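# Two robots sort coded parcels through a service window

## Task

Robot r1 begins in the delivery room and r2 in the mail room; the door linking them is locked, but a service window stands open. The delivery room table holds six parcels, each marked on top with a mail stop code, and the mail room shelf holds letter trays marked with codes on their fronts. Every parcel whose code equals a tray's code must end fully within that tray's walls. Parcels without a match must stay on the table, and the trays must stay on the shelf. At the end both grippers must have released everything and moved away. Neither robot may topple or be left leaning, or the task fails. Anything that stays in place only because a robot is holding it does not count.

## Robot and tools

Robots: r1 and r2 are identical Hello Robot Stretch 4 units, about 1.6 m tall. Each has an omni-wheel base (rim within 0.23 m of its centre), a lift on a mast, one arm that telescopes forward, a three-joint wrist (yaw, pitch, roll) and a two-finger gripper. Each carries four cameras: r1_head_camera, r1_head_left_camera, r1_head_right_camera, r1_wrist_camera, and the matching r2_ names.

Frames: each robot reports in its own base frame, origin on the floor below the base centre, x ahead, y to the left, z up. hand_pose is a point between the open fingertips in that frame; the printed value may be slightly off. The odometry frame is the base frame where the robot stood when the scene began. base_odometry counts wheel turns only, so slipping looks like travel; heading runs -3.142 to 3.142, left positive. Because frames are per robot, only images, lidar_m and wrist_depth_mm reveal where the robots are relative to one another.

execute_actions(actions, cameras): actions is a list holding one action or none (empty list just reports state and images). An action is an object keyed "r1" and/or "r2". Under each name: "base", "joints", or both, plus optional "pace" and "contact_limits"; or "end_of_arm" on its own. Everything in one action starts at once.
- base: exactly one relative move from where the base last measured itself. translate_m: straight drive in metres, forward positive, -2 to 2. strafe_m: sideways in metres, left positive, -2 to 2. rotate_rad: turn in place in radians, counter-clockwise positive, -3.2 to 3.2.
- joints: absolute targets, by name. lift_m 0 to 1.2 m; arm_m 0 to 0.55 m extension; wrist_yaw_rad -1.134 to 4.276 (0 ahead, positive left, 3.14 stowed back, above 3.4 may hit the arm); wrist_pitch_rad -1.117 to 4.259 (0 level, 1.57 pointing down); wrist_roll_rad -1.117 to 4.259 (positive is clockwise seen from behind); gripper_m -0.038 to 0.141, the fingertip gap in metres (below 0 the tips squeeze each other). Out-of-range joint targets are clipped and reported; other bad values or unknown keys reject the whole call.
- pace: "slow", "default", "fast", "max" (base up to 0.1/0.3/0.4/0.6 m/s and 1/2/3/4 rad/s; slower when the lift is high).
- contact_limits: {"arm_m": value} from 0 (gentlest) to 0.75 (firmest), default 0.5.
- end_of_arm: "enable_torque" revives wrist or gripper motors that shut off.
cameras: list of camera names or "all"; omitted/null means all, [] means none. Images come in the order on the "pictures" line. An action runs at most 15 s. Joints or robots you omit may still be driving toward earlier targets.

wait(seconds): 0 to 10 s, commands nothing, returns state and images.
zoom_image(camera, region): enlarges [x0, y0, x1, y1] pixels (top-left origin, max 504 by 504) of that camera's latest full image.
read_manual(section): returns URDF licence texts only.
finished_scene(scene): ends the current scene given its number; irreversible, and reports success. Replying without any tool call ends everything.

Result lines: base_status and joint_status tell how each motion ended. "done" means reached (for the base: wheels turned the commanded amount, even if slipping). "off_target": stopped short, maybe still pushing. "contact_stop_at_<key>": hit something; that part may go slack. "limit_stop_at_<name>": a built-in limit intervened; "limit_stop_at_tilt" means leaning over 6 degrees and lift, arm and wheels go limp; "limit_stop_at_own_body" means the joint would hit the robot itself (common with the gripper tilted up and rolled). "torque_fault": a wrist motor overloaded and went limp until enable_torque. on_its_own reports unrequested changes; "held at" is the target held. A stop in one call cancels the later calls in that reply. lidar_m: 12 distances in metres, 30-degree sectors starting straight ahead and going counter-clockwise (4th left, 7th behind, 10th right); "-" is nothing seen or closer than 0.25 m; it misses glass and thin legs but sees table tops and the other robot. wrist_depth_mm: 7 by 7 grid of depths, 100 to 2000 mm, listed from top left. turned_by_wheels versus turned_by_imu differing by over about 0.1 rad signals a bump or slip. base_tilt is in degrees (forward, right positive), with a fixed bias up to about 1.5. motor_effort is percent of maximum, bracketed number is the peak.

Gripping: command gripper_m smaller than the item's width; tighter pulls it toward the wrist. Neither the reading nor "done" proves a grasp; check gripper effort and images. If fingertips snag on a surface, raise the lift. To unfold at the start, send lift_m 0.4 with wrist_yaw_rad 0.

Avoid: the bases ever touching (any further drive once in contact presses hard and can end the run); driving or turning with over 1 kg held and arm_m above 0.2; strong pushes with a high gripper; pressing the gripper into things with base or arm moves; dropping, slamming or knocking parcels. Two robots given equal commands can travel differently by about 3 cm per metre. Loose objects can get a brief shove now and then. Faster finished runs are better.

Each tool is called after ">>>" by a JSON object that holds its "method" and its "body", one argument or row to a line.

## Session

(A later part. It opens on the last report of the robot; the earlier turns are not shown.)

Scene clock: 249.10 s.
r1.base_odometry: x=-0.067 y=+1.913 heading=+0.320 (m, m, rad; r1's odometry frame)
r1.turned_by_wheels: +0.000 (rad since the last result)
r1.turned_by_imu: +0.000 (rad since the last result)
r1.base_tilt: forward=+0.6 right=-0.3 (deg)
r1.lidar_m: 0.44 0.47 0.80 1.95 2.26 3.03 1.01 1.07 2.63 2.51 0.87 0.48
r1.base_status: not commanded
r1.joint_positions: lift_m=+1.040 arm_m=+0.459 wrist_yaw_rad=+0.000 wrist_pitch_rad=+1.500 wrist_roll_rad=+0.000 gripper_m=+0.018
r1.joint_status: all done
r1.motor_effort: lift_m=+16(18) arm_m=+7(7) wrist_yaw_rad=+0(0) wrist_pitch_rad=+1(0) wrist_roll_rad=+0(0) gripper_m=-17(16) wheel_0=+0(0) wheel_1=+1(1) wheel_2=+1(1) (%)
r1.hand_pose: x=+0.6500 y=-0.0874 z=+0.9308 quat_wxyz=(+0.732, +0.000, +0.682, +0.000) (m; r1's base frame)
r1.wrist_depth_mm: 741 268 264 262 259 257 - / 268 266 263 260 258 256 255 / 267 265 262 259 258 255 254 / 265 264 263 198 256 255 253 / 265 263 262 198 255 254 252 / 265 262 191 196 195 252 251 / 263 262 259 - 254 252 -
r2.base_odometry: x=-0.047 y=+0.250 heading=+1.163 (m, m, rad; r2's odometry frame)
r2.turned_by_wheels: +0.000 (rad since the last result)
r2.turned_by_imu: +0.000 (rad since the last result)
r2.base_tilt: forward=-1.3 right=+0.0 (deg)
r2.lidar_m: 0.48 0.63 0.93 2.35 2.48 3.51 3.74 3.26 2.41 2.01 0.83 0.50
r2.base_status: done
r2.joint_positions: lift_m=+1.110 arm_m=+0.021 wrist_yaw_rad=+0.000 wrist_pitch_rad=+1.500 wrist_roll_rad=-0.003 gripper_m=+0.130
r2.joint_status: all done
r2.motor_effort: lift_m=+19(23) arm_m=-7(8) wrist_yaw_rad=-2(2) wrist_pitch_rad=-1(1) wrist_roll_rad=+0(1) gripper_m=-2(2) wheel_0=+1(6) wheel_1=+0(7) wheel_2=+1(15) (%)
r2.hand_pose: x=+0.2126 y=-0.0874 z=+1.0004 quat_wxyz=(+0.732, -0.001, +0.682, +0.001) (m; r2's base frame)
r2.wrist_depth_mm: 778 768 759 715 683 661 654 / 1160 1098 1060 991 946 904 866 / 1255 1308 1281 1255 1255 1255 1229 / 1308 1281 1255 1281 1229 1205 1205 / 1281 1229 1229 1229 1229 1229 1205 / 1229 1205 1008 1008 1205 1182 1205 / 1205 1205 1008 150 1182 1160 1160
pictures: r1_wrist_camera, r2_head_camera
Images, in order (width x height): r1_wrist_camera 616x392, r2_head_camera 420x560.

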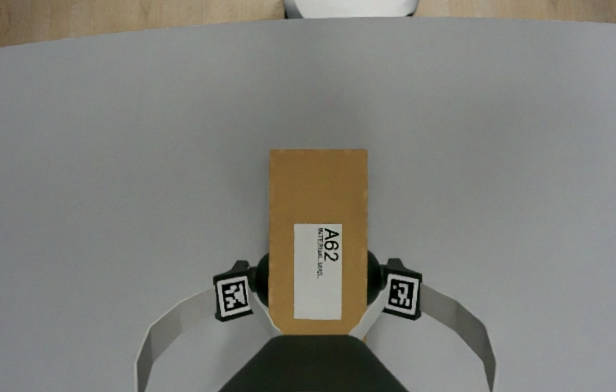

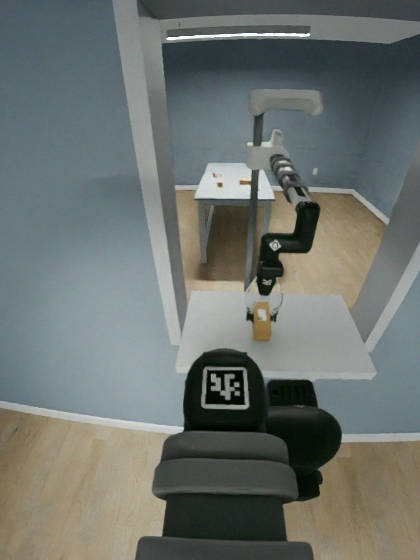

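>>> {"method": "execute_actions", "body": {
  "actions": [
    {"r1": {"joints": {"gripper_m": 0.12}}, "r2": {"base": {"strafe_m": -0.025}}}
  ],
  "cameras": ["r1_wrist_camera", "r2_head_camera"]
}}

Scene clock: 251.33 s.
r1.base_odometry: x=-0.067 y=+1.913 heading=+0.320 (m, m, rad; r1's odometry frame)
r1.turned_by_wheels: +0.000 (rad since the last result)
r1.turned_by_imu: +0.000 (rad since the last result)
r1.base_tilt: forward=+0.6 right=-0.3 (deg)
r1.lidar_m: 0.44 0.49 0.78 1.97 2.25 3.04 1.01 1.06 2.63 2.51 0.85 0.48
r1.base_status: not commanded
r1.joint_positions: lift_m=+1.040 arm_m=+0.459 wrist_yaw_rad=+0.000 wrist_pitch_rad=+1.500 wrist_roll_rad=+0.000 gripper_m=+0.120
r1.joint_status: all done
r1.motor_effort: lift_m=+17(16) arm_m=+7(7) wrist_yaw_rad=+0(1) wrist_pitch_rad=+0(0) wrist_roll_rad=+1(0) gripper_m=-3(19) wheel_0=+0(0) wheel_1=+1(1) wheel_2=+2(1) (%)
r1.hand_pose: x=+0.6500 y=-0.0874 z=+0.9308 quat_wxyz=(+0.732, +0.000, +0.682, +0.000) (m; r1's base frame)
r1.wrist_depth_mm: 741 267 265 263 260 258 - / 268 266 264 262 258 257 255 / 267 265 263 260 258 255 253 / 267 264 262 208 257 255 253 / 266 264 260 206 256 254 252 / 264 262 259 205 255 252 251 / 263 262 259 - 254 251 -
r2.base_odometry: x=-0.024 y=+0.240 heading=+1.163 (m, m, rad; r2's odometry frame)
r2.turned_by_wheels: +0.000 (rad since the last result)
r2.turned_by_imu: +0.001 (rad since the last result)
r2.base_tilt: forward=-1.2 right=-0.1 (deg)
r2.lidar_m: 0.49 0.55 0.91 2.37 2.51 3.56 3.76 3.21 2.37 2.00 0.84 0.51
r2.base_status: done
r2.joint_positions: lift_m=+1.110 arm_m=+0.021 wrist_yaw_rad=+0.000 wrist_pitch_rad=+1.500 wrist_roll_rad=-0.003 gripper_m=+0.130
r2.joint_status: not commanded
r2.motor_effort: lift_m=+19(19) arm_m=-7(8) wrist_yaw_rad=-2(2) wrist_pitch_rad=+1(1) wrist_roll_rad=-2(1) gripper_m=-2(4) wheel_0=-1(7) wheel_1=+1(7) wheel_2=+0(2) (%)
r2.hand_pose: x=+0.2126 y=-0.0874 z=+1.0004 quat_wxyz=(+0.732, -0.001, +0.682, +0.001) (m; r2's base frame)
r2.wrist_depth_mm: 788 778 741 707 691 661 640 / 1138 1118 1042 991 931 904 842 / 1308 1281 1255 1281 1229 1255 1205 / 1281 1281 1255 1229 1281 1205 1205 / 1281 1205 1281 1255 1205 1205 1229 / 1229 1255 1008 991 1205 1182 1205 / 1205 1255 1008 150 1160 1160 1160
pictures: r1_wrist_camera, r2_head_camera
Images, in order (width x height): r1_wrist_camera 616x392, r2_head_camera 420x560.

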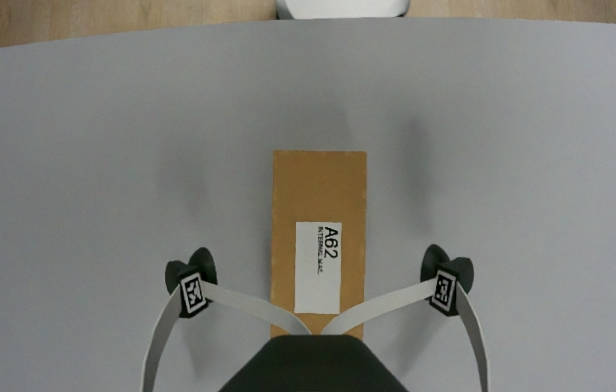

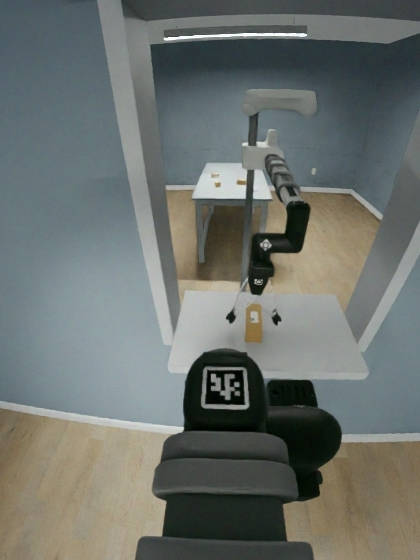

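>>> {"method": "execute_actions", "body": {
  "actions": [
    {"r1": {"joints": {"lift_m": 1.12, "arm_m": 0.02}, "base": {"translate_m": -0.3}, "pace": "fast"}, "r2": {"joints": {"arm_m": 0.51}, "contact_limits": {"arm_m": 0.2}}}
  ],
  "cameras": ["r1_head_camera", "r2_wrist_camera"]
}}

Scene clock: 254.23 s.
r1.base_odometry: x=-0.351 y=+1.818 heading=+0.320 (m, m, rad; r1's odometry frame)
r1.turned_by_wheels: +0.000 (rad since the last result)
r1.turned_by_imu: +0.000 (rad since the last result)
r1.base_tilt: forward=+0.7 right=-0.3 (deg)
r1.lidar_m: 0.75 0.76 1.22 2.16 2.25 3.03 0.72 0.74 2.68 2.57 1.29 0.79
r1.base_status: done
r1.joint_positions: lift_m=+1.120 arm_m=+0.021 wrist_yaw_rad=+0.000 wrist_pitch_rad=+1.501 wrist_roll_rad=+0.000 gripper_m=+0.120
r1.joint_status: all done
r1.motor_effort: lift_m=+25(25) arm_m=-7(7) wrist_yaw_rad=+2(0) wrist_pitch_rad=-1(1) wrist_roll_rad=+0(0) gripper_m=+3(0) wheel_0=+0(5) wheel_1=+0(3) wheel_2=-2(10) (%)
r1.hand_pose: x=+0.2124 y=-0.0874 z=+1.0101 quat_wxyz=(+0.732, +0.000, +0.682, +0.000) (m; r1's base frame)
r1.wrist_depth_mm: 1255 1255 1255 1255 1255 1229 1229 / 1308 1281 1281 1255 1255 1229 1205 / 1281 1308 1255 1255 1229 1229 1229 / 1281 1281 1255 1255 1255 1229 1229 / 1281 1255 1255 1025 1255 1229 1205 / 1281 1255 1042 1025 1255 1229 1229 / 1255 1229 1255 - 1229 1205 1205
r2.base_odometry: x=-0.024 y=+0.240 heading=+1.163 (m, m, rad; r2's odometry frame)
r2.turned_by_wheels: +0.000 (rad since the last result)
r2.turned_by_imu: +0.001 (rad since the last result)
r2.base_tilt: forward=-1.3 right=+0.0 (deg)
r2.lidar_m: 0.48 0.52 0.92 2.37 2.51 3.57 3.74 3.20 2.39 2.02 0.82 0.52
r2.base_status: not commanded
r2.joint_positions: lift_m=+1.110 arm_m=+0.509 wrist_yaw_rad=+0.000 wrist_pitch_rad=+1.500 wrist_roll_rad=-0.003 gripper_m=+0.130
r2.joint_status: all done
r2.motor_effort: lift_m=+19(19) arm_m=+8(8) wrist_yaw_rad=-2(2) wrist_pitch_rad=+1(0) wrist_roll_rad=-2(0) gripper_m=+2(2) wheel_0=-1(0) wheel_1=+0(1) wheel_2=+0(0) (%)
r2.contact_limits: arm_m 0.2
r2.hand_pose: x=+0.6999 y=-0.0874 z=+1.0004 quat_wxyz=(+0.732, -0.001, +0.682, +0.001) (m; r2's base frame)
r2.wrist_depth_mm: 1336 1336 1308 1308 1281 1281 1255 / 1281 351 347 1281 1308 1229 1255 / 820 343 340 338 336 334 330 / 338 340 336 332 332 327 325 / 334 334 330 327 325 325 322 / 330 329 325 273 322 319 317 / 325 324 320 150 317 315 312
pictures: r1_head_camera, r2_wrist_camera
Images, in order (width x height): r1_head_camera 420x560, r2_wrist_camera 616x392.

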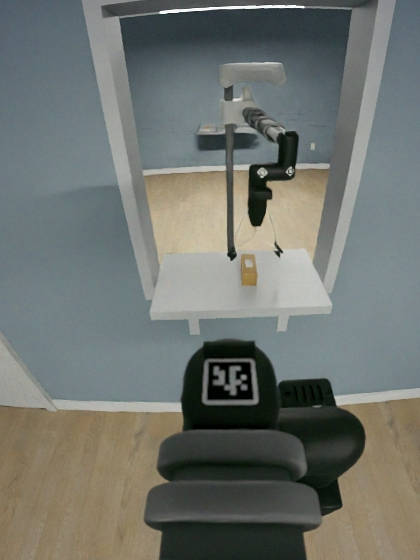

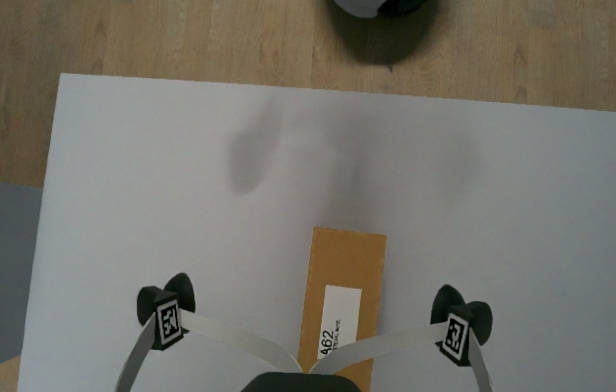

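>>> {"method": "execute_actions", "body": {
  "actions": [
    {"r2": {"joints": {"arm_m": 0.482, "lift_m": 1.046, "wrist_roll_rad": 0.09}, "base": {"strafe_m": -0.022}}}
  ],
  "cameras": ["r2_wrist_camera"]
}}

Scene clock: 256.53 s.
r1.base_odometry: x=-0.351 y=+1.818 heading=+0.320 (m, m, rad; r1's odometry frame)
r1.turned_by_wheels: +0.000 (rad since the last result)
r1.turned_by_imu: +0.000 (rad since the last result)
r1.base_tilt: forward=+0.7 right=-0.3 (deg)
r1.lidar_m: 0.75 0.79 1.23 2.16 2.23 2.99 0.73 0.75 2.66 2.56 1.29 0.79
r1.base_status: not commanded
r1.joint_positions: lift_m=+1.120 arm_m=+0.021 wrist_yaw_rad=+0.000 wrist_pitch_rad=+1.501 wrist_roll_rad=+0.000 gripper_m=+0.120
r1.joint_status: not commanded
r1.motor_effort: lift_m=+25(25) arm_m=-7(7) wrist_yaw_rad=+1(1) wrist_pitch_rad=-2(1) wrist_roll_rad=+0(0) gripper_m=+1(2) wheel_0=-1(1) wheel_1=+0(0) wheel_2=-1(2) (%)
r1.hand_pose: x=+0.2124 y=-0.0874 z=+1.0101 quat_wxyz=(+0.732, +0.000, +0.682, +0.000) (m; r1's base frame)
r1.wrist_depth_mm: 1229 1281 1281 1281 1255 1255 1229 / 1281 1281 1255 1255 1255 1229 1229 / 1281 1281 1255 1255 1255 1229 1229 / 1281 1281 1255 1255 1255 1229 1229 / 1281 1281 1255 1025 1229 1229 1229 / 1281 1255 1042 1025 1229 1205 1205 / 1255 1255 1281 - 1205 1205 1229
r2.base_odometry: x=-0.004 y=+0.231 heading=+1.163 (m, m, rad; r2's odometry frame)
r2.turned_by_wheels: +0.000 (rad since the last result)
r2.turned_by_imu: +0.001 (rad since the last result)
r2.base_tilt: forward=-1.2 right=-0.1 (deg)
r2.lidar_m: 0.48 0.53 0.92 2.39 2.53 3.57 3.76 3.16 2.38 1.99 0.86 0.51
r2.base_status: done
r2.joint_positions: lift_m=+1.046 arm_m=+0.483 wrist_yaw_rad=+0.000 wrist_pitch_rad=+1.500 wrist_roll_rad=+0.090 gripper_m=+0.130
r2.joint_status: all done
r2.motor_effort: lift_m=+15(19) arm_m=-8(8) wrist_yaw_rad=-2(3) wrist_pitch_rad=+2(1) wrist_roll_rad=+1(6) gripper_m=-2(1) wheel_0=+0(9) wheel_1=+0(6) wheel_2=+0(1) (%)
r2.hand_pose: x=+0.6747 y=-0.0874 z=+0.9366 quat_wxyz=(+0.731, +0.033, +0.681, -0.030) (m; r2's base frame)
r2.wrist_depth_mm: 1255 1255 283 282 278 276 732 / 283 282 278 279 276 271 270 / 281 278 276 273 271 270 265 / 277 272 272 217 265 265 264 / 273 270 267 213 264 259 258 / 268 266 220 211 260 255 256 / 265 262 260 150 256 255 253
pictures: r2_wrist_camera
Images, in order (width x height): r2_wrist_camera 616x392.

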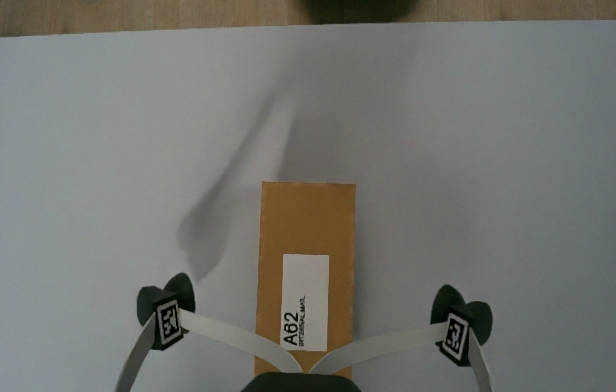

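>>> {"method": "execute_actions", "body": {
  "actions": [
    {"r2": {"joints": {"gripper_m": 0.018}}}
  ],
  "cameras": ["r2_wrist_camera"]
}}

Scene clock: 258.73 s.
r1.base_odometry: x=-0.351 y=+1.818 heading=+0.320 (m, m, rad; r1's odometry frame)
r1.turned_by_wheels: +0.000 (rad since the last result)
r1.turned_by_imu: +0.000 (rad since the last result)
r1.base_tilt: forward=+0.6 right=-0.3 (deg)
r1.lidar_m: 0.74 0.78 1.22 2.15 2.25 3.02 0.72 0.76 2.67 2.56 1.28 0.81
r1.base_status: not commanded
r1.joint_positions: lift_m=+1.120 arm_m=+0.021 wrist_yaw_rad=+0.000 wrist_pitch_rad=+1.501 wrist_roll_rad=+0.000 gripper_m=+0.120
r1.joint_status: not commanded
r1.motor_effort: lift_m=+25(25) arm_m=-7(7) wrist_yaw_rad=+2(1) wrist_pitch_rad=-1(1) wrist_roll_rad=+0(0) gripper_m=+1(3) wheel_0=-1(0) wheel_1=+0(0) wheel_2=-2(2) (%)
r1.hand_pose: x=+0.2124 y=-0.0874 z=+1.0101 quat_wxyz=(+0.732, +0.000, +0.682, +0.000) (m; r1's base frame)
r1.wrist_depth_mm: 1255 1255 1281 1255 1281 1229 1229 / 1308 1281 1281 1281 1255 1229 1229 / 1308 1281 1255 1255 1255 1229 1229 / 1281 1281 1255 1229 1229 1205 1229 / 1255 1281 1255 1025 1229 1229 1205 / 1281 1255 1042 1042 1229 1205 1205 / 1255 1255 1255 - 1229 1205 1205
r2.base_odometry: x=-0.004 y=+0.231 heading=+1.163 (m, m, rad; r2's odometry frame)
r2.turned_by_wheels: +0.000 (rad since the last result)
r2.turned_by_imu: +0.001 (rad since the last result)
r2.base_tilt: forward=-1.2 right=-0.1 (deg)
r2.lidar_m: 0.49 0.53 0.91 2.40 2.54 3.57 3.75 3.18 2.38 2.01 0.85 0.51
r2.base_status: not commanded
r2.joint_positions: lift_m=+1.046 arm_m=+0.483 wrist_yaw_rad=+0.000 wrist_pitch_rad=+1.500 wrist_roll_rad=+0.090 gripper_m=+0.018
r2.joint_status: all done
r2.motor_effort: lift_m=+16(16) arm_m=-8(8) wrist_yaw_rad=-2(2) wrist_pitch_rad=+0(1) wrist_roll_rad=+1(3) gripper_m=-21(21) wheel_0=+0(0) wheel_1=+1(1) wheel_2=+0(0) (%)
r2.hand_pose: x=+0.6747 y=-0.0874 z=+0.9366 quat_wxyz=(+0.731, +0.033, +0.681, -0.030) (m; r2's base frame)
r2.wrist_depth_mm: 1255 1255 282 281 278 276 741 / 283 279 278 277 273 272 270 / 279 276 274 272 271 268 265 / 274 273 272 206 267 265 263 / 272 270 266 204 263 259 258 / 268 268 213 201 206 258 256 / 264 259 259 198 198 254 252
pictures: r2_wrist_camera
Images, in order (width x height): r2_wrist_camera 616x392.

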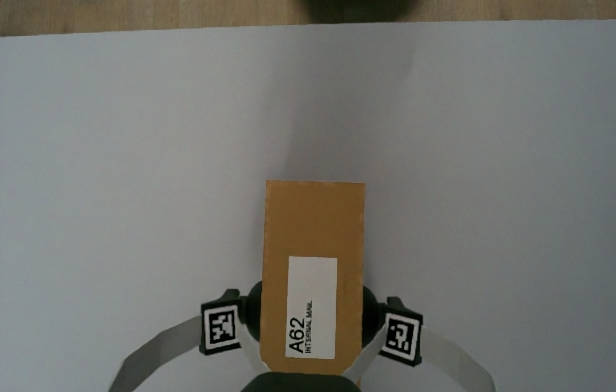

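>>> {"method": "execute_actions", "body": {
  "actions": [
    {"r2": {"joints": {"lift_m": 1.12, "arm_m": 0.02}, "base": {"translate_m": -0.3}, "pace": "fast"}}
  ],
  "cameras": ["r2_wrist_camera"]
}}

>>> {"method": "execute_actions", "body": {
  "actions": [
    {"r2": {"joints": {"lift_m": 0.5, "wrist_roll_rad": -0.1}, "base": {"rotate_rad": 3.016}, "pace": "fast"}}
  ],
  "cameras": ["r2_head_camera", "r2_wrist_camera"]
}}

Scene clock: 263.73 s.
r1.base_odometry: x=-0.351 y=+1.818 heading=+0.320 (m, m, rad; r1's odometry frame)
r1.turned_by_wheels: +0.000 (rad since the last result)
r1.turned_by_imu: +0.000 (rad since the last result)
r1.base_tilt: forward=+0.7 right=-0.3 (deg)
r1.lidar_m: 0.75 0.78 1.23 2.17 2.24 3.01 0.71 0.74 2.68 2.55 1.27 0.79
r1.base_status: not commanded
r1.joint_positions: lift_m=+1.120 arm_m=+0.021 wrist_yaw_rad=+0.000 wrist_pitch_rad=+1.501 wrist_roll_rad=+0.000 gripper_m=+0.120
r1.joint_status: not commanded
r1.motor_effort: lift_m=+25(25) arm_m=-7(7) wrist_yaw_rad=+1(1) wrist_pitch_rad=+0(0) wrist_roll_rad=+0(0) gripper_m=-2(1) wheel_0=-1(0) wheel_1=+1(0) wheel_2=-2(2) (%)
r1.hand_pose: x=+0.2124 y=-0.0874 z=+1.0101 quat_wxyz=(+0.732, +0.000, +0.682, +0.000) (m; r1's base frame)
r1.wrist_depth_mm: 1255 1255 1281 1255 1255 1229 1229 / 1281 1281 1281 1255 1255 1229 1229 / 1281 1281 1255 1255 1255 1255 1229 / 1281 1281 1255 1255 1255 1229 1229 / 1281 1281 1255 1025 1255 1205 1205 / 1255 1229 1025 1025 1205 1229 1205 / 1281 1255 1255 - 1229 1205 1205
r2.base_odometry: x=-0.123 y=-0.044 heading=+1.163 (m, m, rad; r2's odometry frame)
r2.turned_by_wheels: +0.000 (rad since the last result)
r2.turned_by_imu: +0.001 (rad since the last result)
r2.base_tilt: forward=-1.2 right=+0.0 (deg)
r2.lidar_m: 0.78 0.95 1.37 2.41 2.54 3.46 3.41 3.16 2.36 2.27 1.21 0.81
r2.base_status: done
r2.joint_positions: lift_m=+1.120 arm_m=+0.021 wrist_yaw_rad=+0.000 wrist_pitch_rad=+1.501 wrist_roll_rad=+0.090 gripper_m=+0.018
r2.joint_status: all done
r2.motor_effort: lift_m=+20(21) arm_m=-8(10) wrist_yaw_rad=-1(0) wrist_pitch_rad=-3(1) wrist_roll_rad=-1(3) gripper_m=-18(21) wheel_0=-2(4) wheel_1=-1(6) wheel_2=-1(11) (%)
r2.hand_pose: x=+0.2124 y=-0.0874 z=+1.0102 quat_wxyz=(+0.731, +0.033, +0.681, -0.031) (m; r2's base frame)
r2.wrist_depth_mm: 1281 1229 1229 1255 1281 1255 1255 / 1336 1308 1308 1255 1308 1281 1281 / 1308 1308 1255 1281 1255 1229 1229 / 1281 1308 1229 206 1281 1229 1205 / 1281 1229 1255 203 1205 1229 1205 / 1281 1229 213 201 206 1205 1205 / 1281 1205 1008 199 197 1160 1160
pictures: r2_wrist_camera
Images, in order (width x height): r2_wrist_camera 616x392.

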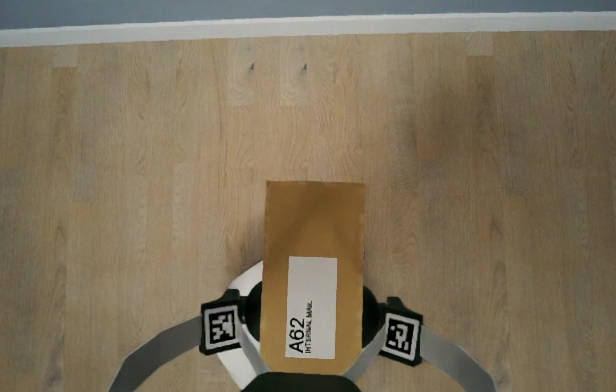

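Scene clock: 267.47 s.
r1.base_odometry: x=-0.351 y=+1.818 heading=+0.320 (m, m, rad; r1's odometry frame)
r1.turned_by_wheels: +0.000 (rad since the last result)
r1.turned_by_imu: +0.000 (rad since the last result)
r1.base_tilt: forward=+0.6 right=-0.3 (deg)
r1.lidar_m: 0.74 0.80 1.21 2.16 2.23 3.01 0.72 0.75 2.67 2.56 1.29 0.80
r1.base_status: not commanded
r1.joint_positions: lift_m=+1.120 arm_m=+0.021 wrist_yaw_rad=+0.000 wrist_pitch_rad=+1.501 wrist_roll_rad=+0.000 gripper_m=+0.120
r1.joint_status: not commanded
r1.motor_effort: lift_m=+25(25) arm_m=-7(7) wrist_yaw_rad=+1(1) wrist_pitch_rad=+0(1) wrist_roll_rad=+0(0) gripper_m=+0(0) wheel_0=+0(1) wheel_1=+0(1) wheel_2=-2(2) (%)
r1.hand_pose: x=+0.2124 y=-0.0874 z=+1.0101 quat_wxyz=(+0.732, +0.000, +0.682, +0.000) (m; r1's base frame)
r1.wrist_depth_mm: 1255 1255 1281 1255 1229 1229 1229 / 1308 1308 1255 1255 1255 1229 1229 / 1281 1308 1255 1255 1255 1229 1229 / 1281 1281 1255 1255 1255 1229 1205 / 1281 1255 1255 1025 1229 1229 1229 / 1255 1281 1025 1025 1229 1229 1205 / 1255 1255 1255 - 1229 1205 1205
r2.base_odometry: x=-0.123 y=-0.044 heading=-2.105 (m, m, rad; r2's odometry frame)
r2.turned_by_wheels: +3.016 (rad since the last result)
r2.turned_by_imu: +3.073 (rad since the last result)
r2.base_tilt: forward=-1.2 right=+0.0 (deg)
r2.lidar_m: 2.91 3.43 2.44 2.26 1.39 0.85 0.75 0.80 1.19 2.39 2.44 3.17
r2.base_status: done
r2.joint_positions: lift_m=+0.500 arm_m=+0.021 wrist_yaw_rad=+0.000 wrist_pitch_rad=+1.500 wrist_roll_rad=-0.100 gripper_m=+0.018
r2.joint_status: all done
r2.motor_effort: lift_m=+16(20) arm_m=-8(7) wrist_yaw_rad=-2(1) wrist_pitch_rad=+1(3) wrist_roll_rad=-1(4) gripper_m=-18(18) wheel_0=-4(8) wheel_1=+0(6) wheel_2=-1(8) (%)
r2.hand_pose: x=+0.2126 y=-0.0874 z=+0.3906 quat_wxyz=(+0.731, -0.036, +0.681, +0.034) (m; r2's base frame)
r2.wrist_depth_mm: 676 668 661 654 647 647 640 / 661 654 647 647 640 634 634 / 654 647 647 647 627 627 621 / 640 634 634 206 621 627 609 / 634 627 621 204 621 615 615 / 621 410 214 202 206 603 603 / 521 399 397 198 198 597 591
pictures: r2_head_camera, r2_wrist_camera
Images, in order (width x height): r2_head_camera 420x560, r2_wrist_camera 616x392.

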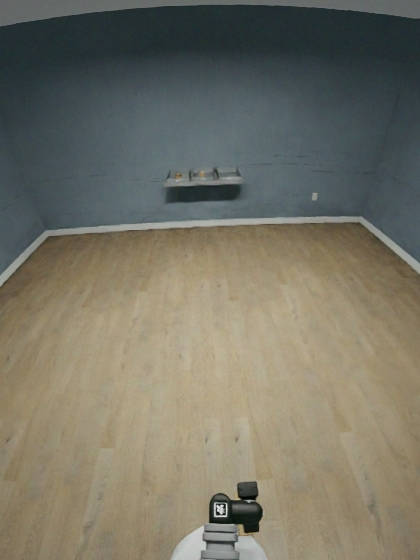

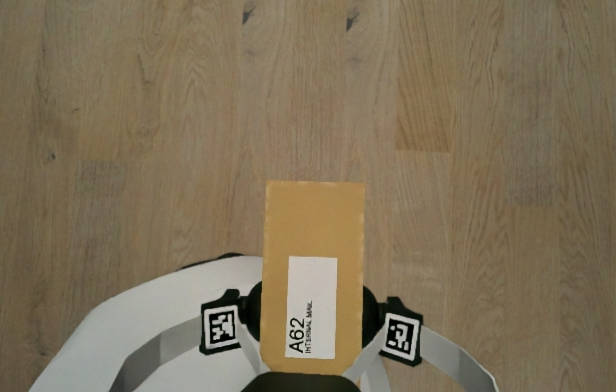

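>>> {"method": "execute_actions", "body": {
  "actions": [
    {"r2": {"joints": {"lift_m": 1.04}, "base": {"translate_m": 2.0}, "pace": "max"}}
  ],
  "cameras": ["r2_head_camera"]
}}

Scene clock: 273.10 s.
r1.base_odometry: x=-0.351 y=+1.818 heading=+0.320 (m, m, rad; r1's odometry frame)
r1.turned_by_wheels: +0.000 (rad since the last result)
r1.turned_by_imu: +0.000 (rad since the last result)
r1.base_tilt: forward=+0.7 right=-0.3 (deg)
r1.lidar_m: 0.75 0.78 1.19 2.16 2.23 3.02 0.72 0.74 2.68 2.57 1.29 0.80
r1.base_status: not commanded
r1.joint_positions: lift_m=+1.120 arm_m=+0.021 wrist_yaw_rad=+0.000 wrist_pitch_rad=+1.501 wrist_roll_rad=+0.000 gripper_m=+0.120
r1.joint_status: not commanded
r1.motor_effort: lift_m=+25(25) arm_m=-7(7) wrist_yaw_rad=+1(2) wrist_pitch_rad=-1(0) wrist_roll_rad=+0(0) gripper_m=+0(2) wheel_0=+0(1) wheel_1=+0(0) wheel_2=-2(2) (%)
r1.hand_pose: x=+0.2124 y=-0.0874 z=+1.0101 quat_wxyz=(+0.732, +0.000, +0.682, +0.000) (m; r1's base frame)
r1.wrist_depth_mm: 1229 1229 1281 1281 1255 1229 1205 / 1281 1255 1281 1255 1255 1255 1229 / 1281 1281 1255 1255 1229 1229 1205 / 1281 1281 1281 1255 1229 1205 1229 / 1281 1281 1255 1025 1255 1205 1205 / 1281 1255 1042 1042 1229 1205 1229 / 1281 1255 1255 - 1205 1229 1205
r2.base_odometry: x=-1.140 y=-1.766 heading=-2.104 (m, m, rad; r2's odometry frame)
r2.turned_by_wheels: +0.000 (rad since the last result)
r2.turned_by_imu: +0.000 (rad since the last result)
r2.base_tilt: forward=-1.1 right=+0.0 (deg)
r2.lidar_m: 0.93 0.97 1.83 2.49 2.53 3.08 2.88 2.94 2.40 2.22 2.18 1.48
r2.base_status: done
r2.joint_positions: lift_m=+1.040 arm_m=+0.021 wrist_yaw_rad=+0.000 wrist_pitch_rad=+1.500 wrist_roll_rad=-0.100 gripper_m=+0.018
r2.joint_status: all done
r2.motor_effort: lift_m=+19(24) arm_m=-7(7) wrist_yaw_rad=-2(2) wrist_pitch_rad=+0(1) wrist_roll_rad=-2(3) gripper_m=-20(18) wheel_0=+1(9) wheel_1=-1(7) wheel_2=+1(12) (%)
r2.hand_pose: x=+0.2126 y=-0.0874 z=+0.9303 quat_wxyz=(+0.731, -0.036, +0.681, +0.034) (m; r2's base frame)
r2.wrist_depth_mm: 1255 1255 1229 1229 1205 1205 1229 / 1255 1229 1229 1205 1205 1205 1160 / 1229 1205 1229 1182 1182 1182 1160 / 1182 1182 1182 205 1160 1160 1160 / 1138 1205 1160 204 1138 1160 1118 / 1160 1160 214 201 206 1138 1118 / 1160 1118 931 198 198 1118 1078
pictures: r2_head_camera
Images, in order (width x height): r2_head_camera 420x560.

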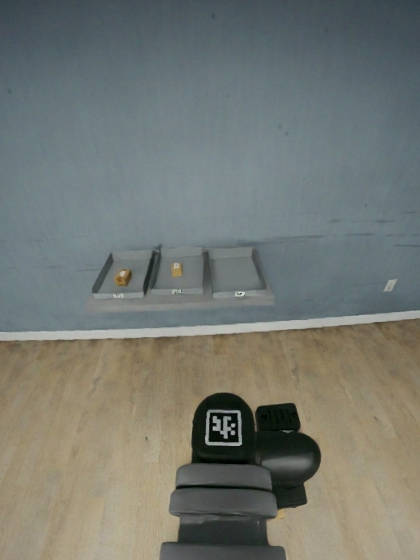

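>>> {"method": "execute_actions", "body": {
  "actions": [
    {"r2": {"joints": {"arm_m": 0.42}, "base": {"translate_m": 0.54}, "pace": "fast"}}
  ],
  "cameras": ["r2_head_camera", "r2_wrist_camera"]
}}

Scene clock: 276.37 s.
r1.base_odometry: x=-0.351 y=+1.818 heading=+0.320 (m, m, rad; r1's odometry frame)
r1.turned_by_wheels: +0.000 (rad since the last result)
r1.turned_by_imu: +0.000 (rad since the last result)
r1.base_tilt: forward=+0.6 right=-0.3 (deg)
r1.lidar_m: 0.75 0.79 1.21 2.15 2.23 3.00 0.72 0.74 2.67 2.56 1.27 0.81
r1.base_status: not commanded
r1.joint_positions: lift_m=+1.120 arm_m=+0.021 wrist_yaw_rad=+0.000 wrist_pitch_rad=+1.501 wrist_roll_rad=+0.000 gripper_m=+0.120
r1.joint_status: not commanded
r1.motor_effort: lift_m=+25(25) arm_m=-7(7) wrist_yaw_rad=+1(1) wrist_pitch_rad=-1(2) wrist_roll_rad=+0(0) gripper_m=+0(2) wheel_0=-1(1) wheel_1=+0(0) wheel_2=-2(1) (%)
r1.hand_pose: x=+0.2124 y=-0.0874 z=+1.0101 quat_wxyz=(+0.732, +0.000, +0.682, +0.000) (m; r1's base frame)
r1.wrist_depth_mm: 1229 1255 1281 1281 1255 1255 1229 / 1308 1281 1281 1255 1255 1229 1229 / 1281 1281 1281 1255 1255 1229 1229 / 1281 1281 1255 1255 1229 1229 1229 / 1281 1281 1255 1042 1229 1229 1229 / 1281 1255 1042 1025 1229 1229 1205 / 1281 1255 1255 - 1229 1205 1205
r2.base_odometry: x=-1.414 y=-2.231 heading=-2.104 (m, m, rad; r2's odometry frame)
r2.turned_by_wheels: +0.000 (rad since the last result)
r2.turned_by_imu: +0.001 (rad since the last result)
r2.base_tilt: forward=-1.2 right=-0.1 (deg)
r2.lidar_m: 0.40 0.42 0.54 2.53 2.56 3.31 3.44 3.46 2.36 2.18 1.35 0.44
r2.base_status: done
r2.joint_positions: lift_m=+1.040 arm_m=+0.419 wrist_yaw_rad=+0.000 wrist_pitch_rad=+1.500 wrist_roll_rad=-0.100 gripper_m=+0.018
r2.joint_status: all done
r2.motor_effort: lift_m=+19(19) arm_m=+7(8) wrist_yaw_rad=-2(1) wrist_pitch_rad=+0(1) wrist_roll_rad=+0(1) gripper_m=-19(19) wheel_0=+2(5) wheel_1=+0(5) wheel_2=+2(15) (%)
r2.hand_pose: x=+0.6100 y=-0.0874 z=+0.9303 quat_wxyz=(+0.731, -0.037, +0.681, +0.034) (m; r2's base frame)
r2.wrist_depth_mm: 407 407 415 418 413 410 424 / 418 379 399 397 392 549 585 / 413 382 407 404 402 820 891 / 404 389 402 206 397 1160 1138 / 399 370 397 204 389 1160 1118 / 392 359 214 200 206 1118 1118 / 392 340 384 198 198 1098 1098
pictures: r2_head_camera, r2_wrist_camera
Images, in order (width x height): r2_head_camera 420x560, r2_wrist_camera 616x392.

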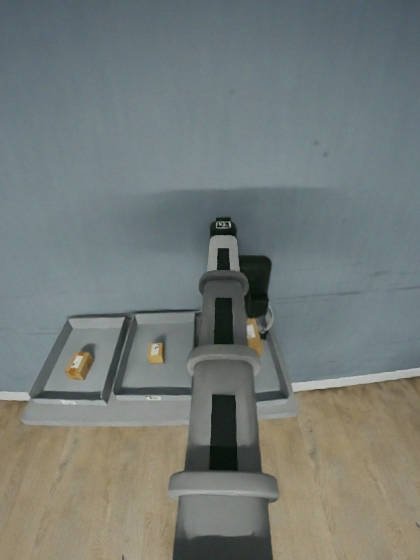

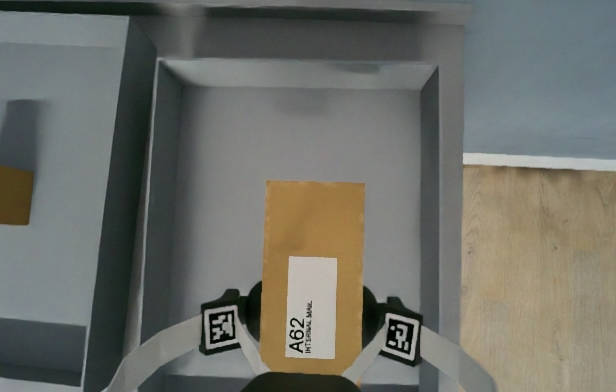

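>>> {"method": "execute_actions", "body": {
  "actions": [
    {"r2": {"joints": {"arm_m": 0.455, "lift_m": 0.906}}}
  ],
  "cameras": ["r2_wrist_camera"]
}}

Scene clock: 278.50 s.
r1.base_odometry: x=-0.351 y=+1.818 heading=+0.320 (m, m, rad; r1's odometry frame)
r1.turned_by_wheels: +0.000 (rad since the last result)
r1.turned_by_imu: +0.000 (rad since the last result)
r1.base_tilt: forward=+0.6 right=-0.3 (deg)
r1.lidar_m: 0.76 0.77 1.21 2.16 2.24 3.02 0.72 0.75 2.68 2.57 1.28 0.78
r1.base_status: not commanded
r1.joint_positions: lift_m=+1.120 arm_m=+0.021 wrist_yaw_rad=+0.000 wrist_pitch_rad=+1.501 wrist_roll_rad=+0.000 gripper_m=+0.120
r1.joint_status: not commanded
r1.motor_effort: lift_m=+25(25) arm_m=-7(7) wrist_yaw_rad=+1(1) wrist_pitch_rad=+0(2) wrist_roll_rad=+0(1) gripper_m=+2(1) wheel_0=+0(1) wheel_1=+0(0) wheel_2=-2(2) (%)
r1.hand_pose: x=+0.2124 y=-0.0874 z=+1.0101 quat_wxyz=(+0.732, +0.000, +0.682, +0.000) (m; r1's base frame)
r1.wrist_depth_mm: 1229 1281 1255 1255 1229 1255 1229 / 1308 1281 1281 1281 1255 1255 1229 / 1308 1281 1255 1255 1255 1229 1229 / 1308 1281 1281 1255 1229 1229 1229 / 1281 1255 1229 1025 1229 1229 1229 / 1281 1281 1025 1025 1229 1229 1229 / 1281 1255 1255 - 1229 1205 1205
r2.base_odometry: x=-1.414 y=-2.231 heading=-2.104 (m, m, rad; r2's odometry frame)
r2.turned_by_wheels: +0.000 (rad since the last result)
r2.turned_by_imu: +0.001 (rad since the last result)
r2.base_tilt: forward=-1.2 right=+0.0 (deg)
r2.lidar_m: 0.40 0.41 0.53 2.52 2.58 3.29 3.43 3.42 2.35 2.19 1.38 0.43
r2.base_status: not commanded
r2.joint_positions: lift_m=+0.906 arm_m=+0.454 wrist_yaw_rad=+0.000 wrist_pitch_rad=+1.500 wrist_roll_rad=-0.100 gripper_m=+0.018
r2.joint_status: all done
r2.motor_effort: lift_m=+16(18) arm_m=+8(9) wrist_yaw_rad=-3(2) wrist_pitch_rad=+0(2) wrist_roll_rad=+0(0) gripper_m=-17(21) wheel_0=+2(2) wheel_1=-1(0) wheel_2=+2(2) (%)
r2.hand_pose: x=+0.6448 y=-0.0874 z=+0.7966 quat_wxyz=(+0.731, -0.037, +0.681, +0.034) (m; r2's base frame)
r2.wrist_depth_mm: 236 239 237 236 231 229 364 / 233 273 272 270 268 256 492 / 236 271 270 266 266 255 768 / 236 266 265 206 262 254 1042 / 231 263 263 204 258 252 1008 / 226 260 213 201 206 248 1025 / 220 255 254 198 198 210 976
pictures: r2_wrist_camera
Images, in order (width x height): r2_wrist_camera 616x392.

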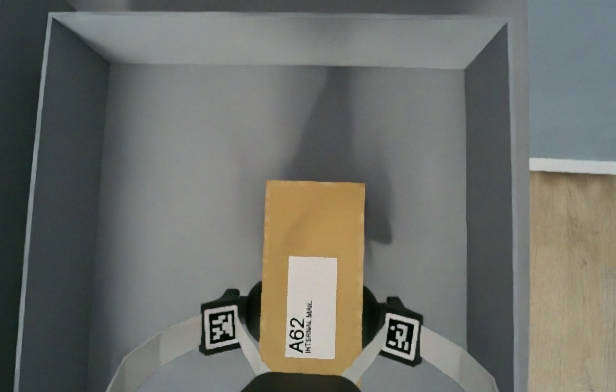

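>>> {"method": "execute_actions", "body": {
  "actions": [
    {"r2": {"joints": {"gripper_m": 0.085}}}
  ],
  "cameras": ["r2_wrist_camera"]
}}

>>> {"method": "execute_actions", "body": {
  "actions": [
    {"r2": {"joints": {"lift_m": 1.03}, "pace": "fast"}}
  ],
  "cameras": ["r2_wrist_camera"]
}}

Scene clock: 280.30 s.
r1.base_odometry: x=-0.351 y=+1.818 heading=+0.320 (m, m, rad; r1's odometry frame)
r1.turned_by_wheels: +0.000 (rad since the last result)
r1.turned_by_imu: +0.000 (rad since the last result)
r1.base_tilt: forward=+0.6 right=-0.3 (deg)
r1.lidar_m: 0.75 0.78 1.21 2.16 2.24 3.02 0.71 0.75 2.70 2.57 1.29 0.79
r1.base_status: not commanded
r1.joint_positions: lift_m=+1.120 arm_m=+0.021 wrist_yaw_rad=+0.000 wrist_pitch_rad=+1.501 wrist_roll_rad=+0.000 gripper_m=+0.120
r1.joint_status: not commanded
r1.motor_effort: lift_m=+25(25) arm_m=-7(7) wrist_yaw_rad=+1(1) wrist_pitch_rad=+0(1) wrist_roll_rad=+0(0) gripper_m=-2(1) wheel_0=+0(0) wheel_1=+0(0) wheel_2=-2(2) (%)
r1.hand_pose: x=+0.2124 y=-0.0874 z=+1.0101 quat_wxyz=(+0.732, +0.000, +0.682, +0.000) (m; r1's base frame)
r1.wrist_depth_mm: 1255 1255 1281 1255 1255 1255 1229 / 1281 1281 1281 1255 1255 1255 1229 / 1281 1281 1281 1281 1255 1229 1229 / 1281 1308 1255 1255 1255 1229 1229 / 1281 1255 1255 1025 1229 1205 1229 / 1281 1255 1025 1008 1229 1205 1205 / 1281 1255 1255 - 1229 1205 1205
r2.base_odometry: x=-1.414 y=-2.231 heading=-2.104 (m, m, rad; r2's odometry frame)
r2.turned_by_wheels: +0.000 (rad since the last result)
r2.turned_by_imu: +0.000 (rad since the last result)
r2.base_tilt: forward=-1.2 right=+0.0 (deg)
r2.lidar_m: 0.38 0.41 0.55 2.53 2.58 3.30 3.45 3.44 2.35 2.19 1.37 0.45
r2.base_status: not commanded
r2.joint_positions: lift_m=+0.906 arm_m=+0.454 wrist_yaw_rad=+0.000 wrist_pitch_rad=+1.501 wrist_roll_rad=-0.100 gripper_m=+0.085
r2.joint_status: all done
r2.motor_effort: lift_m=+16(16) arm_m=+8(8) wrist_yaw_rad=-3(2) wrist_pitch_rad=-1(0) wrist_roll_rad=-1(1) gripper_m=-1(19) wheel_0=+2(2) wheel_1=+0(0) wheel_2=+2(2) (%)
r2.hand_pose: x=+0.6447 y=-0.0874 z=+0.7966 quat_wxyz=(+0.731, -0.037, +0.681, +0.034) (m; r2's base frame)
r2.wrist_depth_mm: 236 240 236 236 231 229 364 / 233 273 272 272 270 256 500 / 236 271 271 268 267 256 759 / 236 268 265 212 262 252 1042 / 230 265 263 210 259 249 1008 / 225 260 218 206 219 247 1008 / 220 256 255 152 251 211 991
pictures: r2_wrist_camera
Images, in order (width x height): r2_wrist_camera 616x392.

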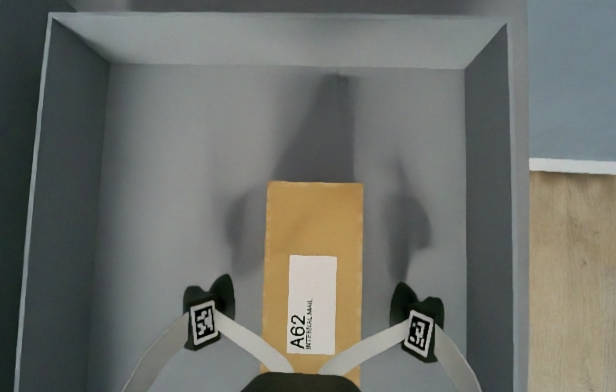

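Scene clock: 281.57 s.
r1.base_odometry: x=-0.351 y=+1.818 heading=+0.320 (m, m, rad; r1's odometry frame)
r1.turned_by_wheels: +0.000 (rad since the last result)
r1.turned_by_imu: +0.000 (rad since the last result)
r1.base_tilt: forward=+0.6 right=-0.3 (deg)
r1.lidar_m: 0.74 0.78 1.21 2.16 2.22 3.02 0.71 0.75 2.69 2.57 1.30 0.79
r1.base_status: not commanded
r1.joint_positions: lift_m=+1.120 arm_m=+0.021 wrist_yaw_rad=+0.000 wrist_pitch_rad=+1.501 wrist_roll_rad=+0.000 gripper_m=+0.120
r1.joint_status: not commanded
r1.motor_effort: lift_m=+25(25) arm_m=-7(7) wrist_yaw_rad=+2(1) wrist_pitch_rad=+0(2) wrist_roll_rad=+0(0) gripper_m=-2(1) wheel_0=+0(0) wheel_1=+0(0) wheel_2=-2(2) (%)
r1.hand_pose: x=+0.2124 y=-0.0874 z=+1.0101 quat_wxyz=(+0.732, +0.000, +0.682, +0.000) (m; r1's base frame)
r1.wrist_depth_mm: 1229 1255 1281 1255 1229 1255 1229 / 1308 1281 1281 1281 1255 1229 1229 / 1308 1281 1255 1255 1255 1229 1229 / 1281 1255 1255 1255 1229 1229 1205 / 1281 1255 1255 1042 1229 1229 1205 / 1281 1229 1025 1025 1205 1229 1205 / 1281 1255 1255 - 1229 1205 1205
r2.base_odometry: x=-1.414 y=-2.231 heading=-2.104 (m, m, rad; r2's odometry frame)
r2.turned_by_wheels: +0.000 (rad since the last result)
r2.turned_by_imu: +0.000 (rad since the last result)
r2.base_tilt: forward=-1.2 right=+0.0 (deg)
r2.lidar_m: 0.40 0.41 0.55 2.52 2.60 3.29 3.44 3.46 2.34 2.17 1.35 0.45
r2.base_status: not commanded
r2.joint_positions: lift_m=+1.030 arm_m=+0.454 wrist_yaw_rad=+0.000 wrist_pitch_rad=+1.501 wrist_roll_rad=-0.100 gripper_m=+0.085
r2.joint_status: all done
r2.motor_effort: lift_m=+20(22) arm_m=+8(8) wrist_yaw_rad=-2(2) wrist_pitch_rad=+0(3) wrist_roll_rad=-1(1) gripper_m=-2(1) wheel_0=+2(2) wheel_1=-1(0) wheel_2=+2(2) (%)
r2.hand_pose: x=+0.6448 y=-0.0874 z=+0.9203 quat_wxyz=(+0.731, -0.037, +0.681, +0.034) (m; r2's base frame)
r2.wrist_depth_mm: 387 384 384 382 379 375 364 / 407 379 404 404 399 469 500 / 402 362 397 397 389 715 768 / 397 366 392 392 387 1138 1118 / 389 368 387 332 384 1118 1118 / 384 359 219 329 370 1098 1098 / 382 345 377 152 359 1098 1098
pictures: r2_wrist_camera
Images, in order (width x height): r2_wrist_camera 616x392.

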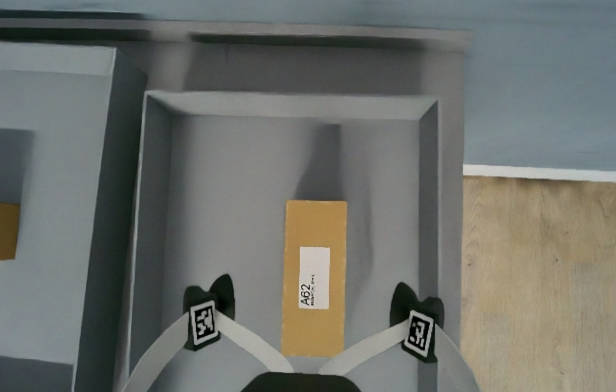

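>>> {"method": "execute_actions", "body": {
  "actions": [
    {"r1": {"base": {"rotate_rad": 1.9}, "pace": "fast"}, "r2": {"joints": {"arm_m": 0.02}, "base": {"translate_m": -0.4}, "pace": "fast"}}
  ],
  "cameras": ["r1_head_camera", "r1_head_left_camera", "r2_head_camera", "r2_wrist_camera"]
}}

Scene clock: 284.93 s.
r1.base_odometry: x=-0.351 y=+1.818 heading=+2.220 (m, m, rad; r1's odometry frame)
r1.turned_by_wheels: +1.900 (rad since the last result)
r1.turned_by_imu: +1.902 (rad since the last result)
r1.base_tilt: forward=+0.7 right=-0.4 (deg)
r1.lidar_m: 2.18 2.57 0.73 0.73 0.89 2.56 1.67 1.00 0.75 0.76 1.05 1.86
r1.base_status: done
r1.joint_positions: lift_m=+1.120 arm_m=+0.021 wrist_yaw_rad=+0.000 wrist_pitch_rad=+1.500 wrist_roll_rad=+0.000 gripper_m=+0.120
r1.joint_status: not commanded
r1.motor_effort: lift_m=+24(25) arm_m=-7(7) wrist_yaw_rad=+1(1) wrist_pitch_rad=-1(1) wrist_roll_rad=+0(0) gripper_m=+1(0) wheel_0=+0(4) wheel_1=+1(7) wheel_2=-1(7) (%)
r1.hand_pose: x=+0.2124 y=-0.0874 z=+1.0101 quat_wxyz=(+0.732, +0.000, +0.682, +0.000) (m; r1's base frame)
r1.wrist_depth_mm: 1308 1281 1281 1255 1255 1255 1229 / 1308 1281 1281 1255 1255 1229 1229 / 1281 1281 1255 1255 1255 1229 1229 / 1281 1281 1281 1255 1229 1229 1229 / 1281 1255 1255 1025 1229 1229 1229 / 1281 1255 1025 1025 1255 1205 1205 / 1255 1281 1229 - 1205 1205 1118
r2.base_odometry: x=-1.211 y=-1.887 heading=-2.104 (m, m, rad; r2's odometry frame)
r2.turned_by_wheels: +0.000 (rad since the last result)
r2.turned_by_imu: +0.001 (rad since the last result)
r2.base_tilt: forward=-1.3 right=+0.0 (deg)
r2.lidar_m: 0.79 0.81 1.66 2.49 2.55 3.23 3.04 3.10 2.40 2.22 1.98 0.86
r2.base_status: done
r2.joint_positions: lift_m=+1.030 arm_m=+0.021 wrist_yaw_rad=+0.000 wrist_pitch_rad=+1.500 wrist_roll_rad=-0.100 gripper_m=+0.085
r2.joint_status: all done
r2.motor_effort: lift_m=+19(20) arm_m=-8(8) wrist_yaw_rad=-1(2) wrist_pitch_rad=-3(0) wrist_roll_rad=+1(1) gripper_m=-1(3) wheel_0=-3(7) wheel_1=+0(6) wheel_2=+1(10) (%)
r2.hand_pose: x=+0.2125 y=-0.0874 z=+0.9203 quat_wxyz=(+0.731, -0.036, +0.681, +0.034) (m; r2's base frame)
r2.wrist_depth_mm: 1229 1182 1205 1205 1205 1205 1160 / 1205 1205 1182 1205 1205 1160 1160 / 1205 1160 1205 1205 1138 1182 1182 / 1182 1182 1160 1160 1182 1118 1160 / 1160 1160 1182 1160 1138 1118 1138 / 1138 1160 218 917 1118 1118 1098 / 1118 1118 904 152 1098 1138 1118
pictures: r1_head_camera, r1_head_left_camera, r2_head_camera, r2_wrist_camera
Images, in order (width x height): r1_head_camera 420x560, r1_head_left_camera 420x672, r2_head_camera 420x560, r2_wrist_camera 616x392.

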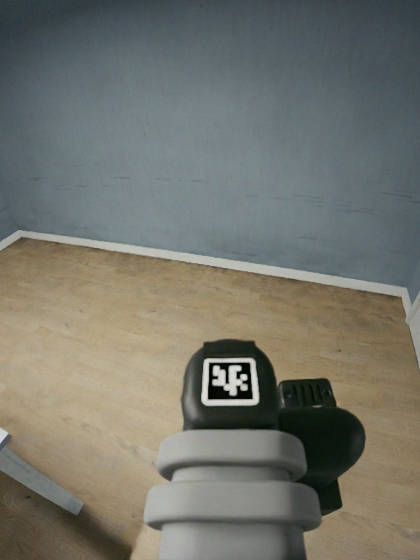

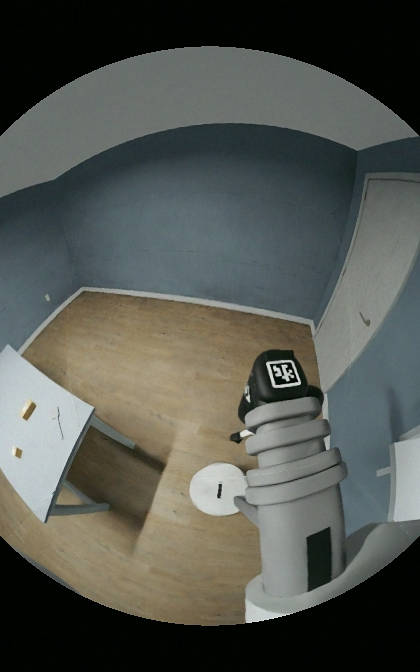

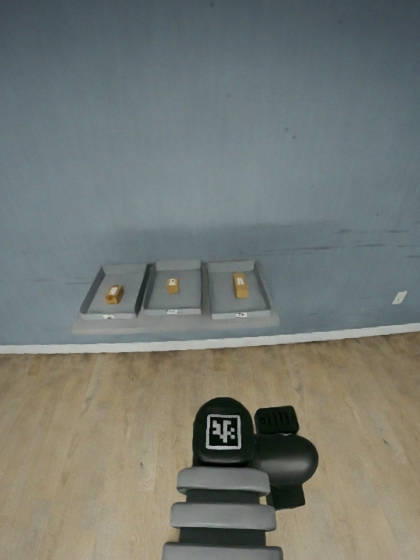

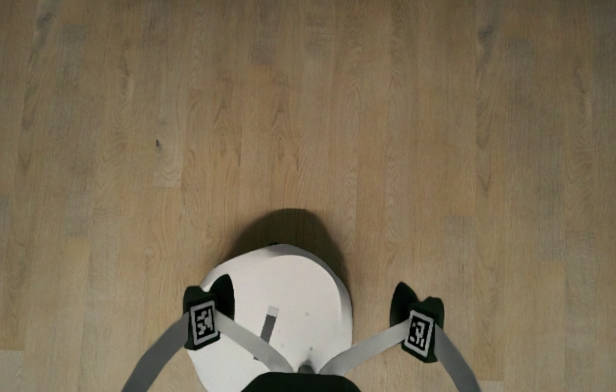

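>>> {"method": "zoom_image", "body": {
  "camera": "r1_head_left_camera",
  "region": [0, 320, 180, 540]
}}

>>> {"method": "zoom_image", "body": {
  "camera": "r2_head_camera",
  "region": [60, 240, 300, 350]
}}

Region (0, 320, 180, 540) of r1_head_left_camera's 420x672 image, scaled by 2.291, with more detail than that image has; it fills the left 412 columns of this view, and the rest is white.

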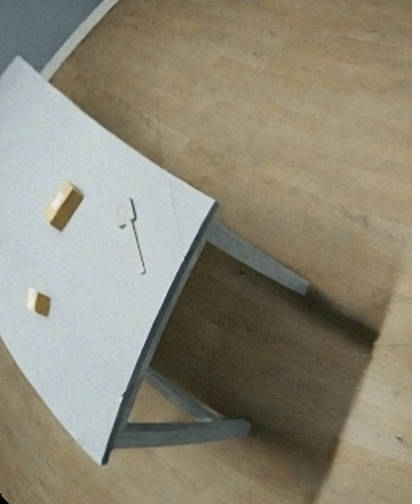

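Region (60, 240, 300, 350) of r2_head_camera's 420x560 image, scaled by 2.100, with more detail than that image has; it fills the top 231 rows of this view, and the rest is white.

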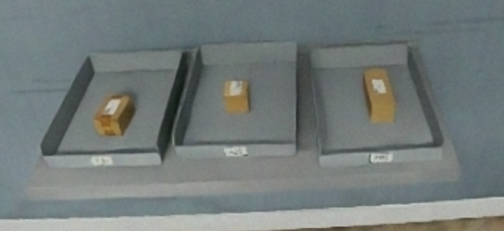

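>>> {"method": "zoom_image", "body": {
  "camera": "r1_head_left_camera",
  "region": [0, 380, 80, 500]
}}

Region (0, 380, 80, 500) of r1_head_left_camera's 420x672 image, scaled by 4.200, with more detail than that image has.

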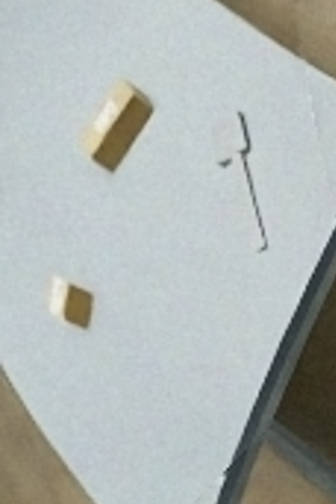

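>>> {"method": "execute_actions", "body": {
  "actions": [
    {"r1": {"base": {"rotate_rad": 0.5}, "pace": "fast"}}
  ],
  "cameras": ["r1_head_camera", "r1_head_left_camera", "r2_head_camera"]
}}

Scene clock: 287.87 s.
r1.base_odometry: x=-0.351 y=+1.818 heading=+2.720 (m, m, rad; r1's odometry frame)
r1.turned_by_wheels: +0.500 (rad since the last result)
r1.turned_by_imu: +0.500 (rad since the last result)
r1.base_tilt: forward=+0.7 right=-0.3 (deg)
r1.lidar_m: 2.56 0.72 0.73 0.85 2.56 1.73 1.01 0.76 0.75 1.03 1.79 2.16
r1.base_status: done
r1.joint_positions: lift_m=+1.120 arm_m=+0.021 wrist_yaw_rad=+0.000 wrist_pitch_rad=+1.500 wrist_roll_rad=+0.000 gripper_m=+0.120
r1.joint_status: not commanded
r1.motor_effort: lift_m=+25(24) arm_m=-7(7) wrist_yaw_rad=+1(1) wrist_pitch_rad=-1(1) wrist_roll_rad=+0(0) gripper_m=-1(3) wheel_0=-1(5) wheel_1=-1(2) wheel_2=-1(7) (%)
r1.hand_pose: x=+0.2124 y=-0.0874 z=+1.0101 quat_wxyz=(+0.732, +0.000, +0.682, +0.000) (m; r1's base frame)
r1.wrist_depth_mm: 1060 1308 1255 1255 1255 1255 1229 / 1308 1281 1281 1255 1255 1255 1255 / 1281 1255 1281 1229 1229 1229 1205 / 1281 1281 1281 1255 1229 1229 1205 / 1281 1255 1255 1042 1229 1205 1229 / 1281 1281 1025 1025 1229 1205 1205 / 1255 1255 1255 - 1229 1205 1205
r2.base_odometry: x=-1.211 y=-1.887 heading=-2.104 (m, m, rad; r2's odometry frame)
r2.turned_by_wheels: +0.000 (rad since the last result)
r2.turned_by_imu: +0.001 (rad since the last result)
r2.base_tilt: forward=-1.2 right=+0.0 (deg)
r2.lidar_m: 0.78 0.80 1.67 2.48 2.55 3.21 3.04 3.09 2.39 2.22 1.96 0.85
r2.base_status: not commanded
r2.joint_positions: lift_m=+1.030 arm_m=+0.021 wrist_yaw_rad=+0.000 wrist_pitch_rad=+1.500 wrist_roll_rad=-0.100 gripper_m=+0.085
r2.joint_status: not commanded
r2.motor_effort: lift_m=+19(20) arm_m=-8(7) wrist_yaw_rad=-1(1) wrist_pitch_rad=+0(0) wrist_roll_rad=+1(2) gripper_m=-1(4) wheel_0=-3(3) wheel_1=+0(1) wheel_2=+1(1) (%)
r2.hand_pose: x=+0.2125 y=-0.0874 z=+0.9203 quat_wxyz=(+0.731, -0.036, +0.681, +0.034) (m; r2's base frame)
r2.wrist_depth_mm: 1205 1229 1255 1182 1205 1205 1205 / 1229 1205 1229 1182 1182 1205 1182 / 1182 1205 1205 1182 1160 1160 1138 / 1229 1160 1182 1160 1138 1160 1138 / 1182 1182 1182 1138 1138 1138 1118 / 1138 1160 218 931 1118 1138 1118 / 1138 1160 917 153 1118 1098 1078
pictures: r1_head_camera, r1_head_left_camera, r2_head_camera
Images, in order (width x height): r1_head_camera 420x560, r1_head_left_camera 420x672, r2_head_camera 420x560.

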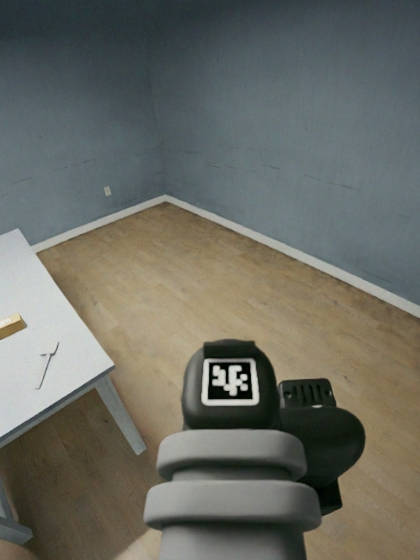

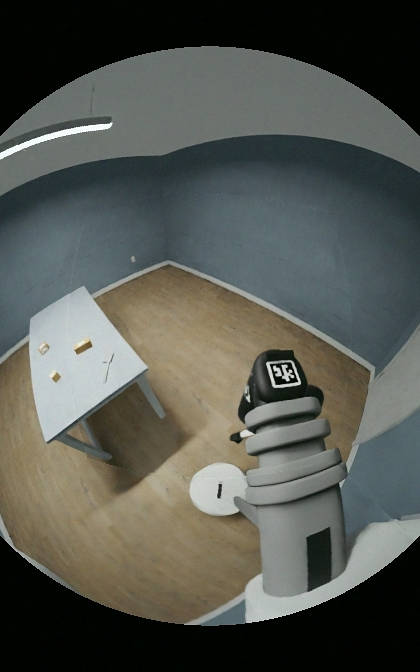

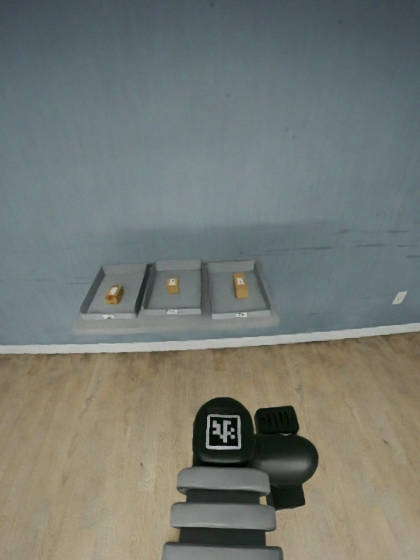

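All three non-matching parcels are still on the table, and the three matching parcels are in their trays. I'm ending the scene.

>>> {"method": "finished_scene", "body": {
  "scene": 2
}}

The scene is finished: the task was done.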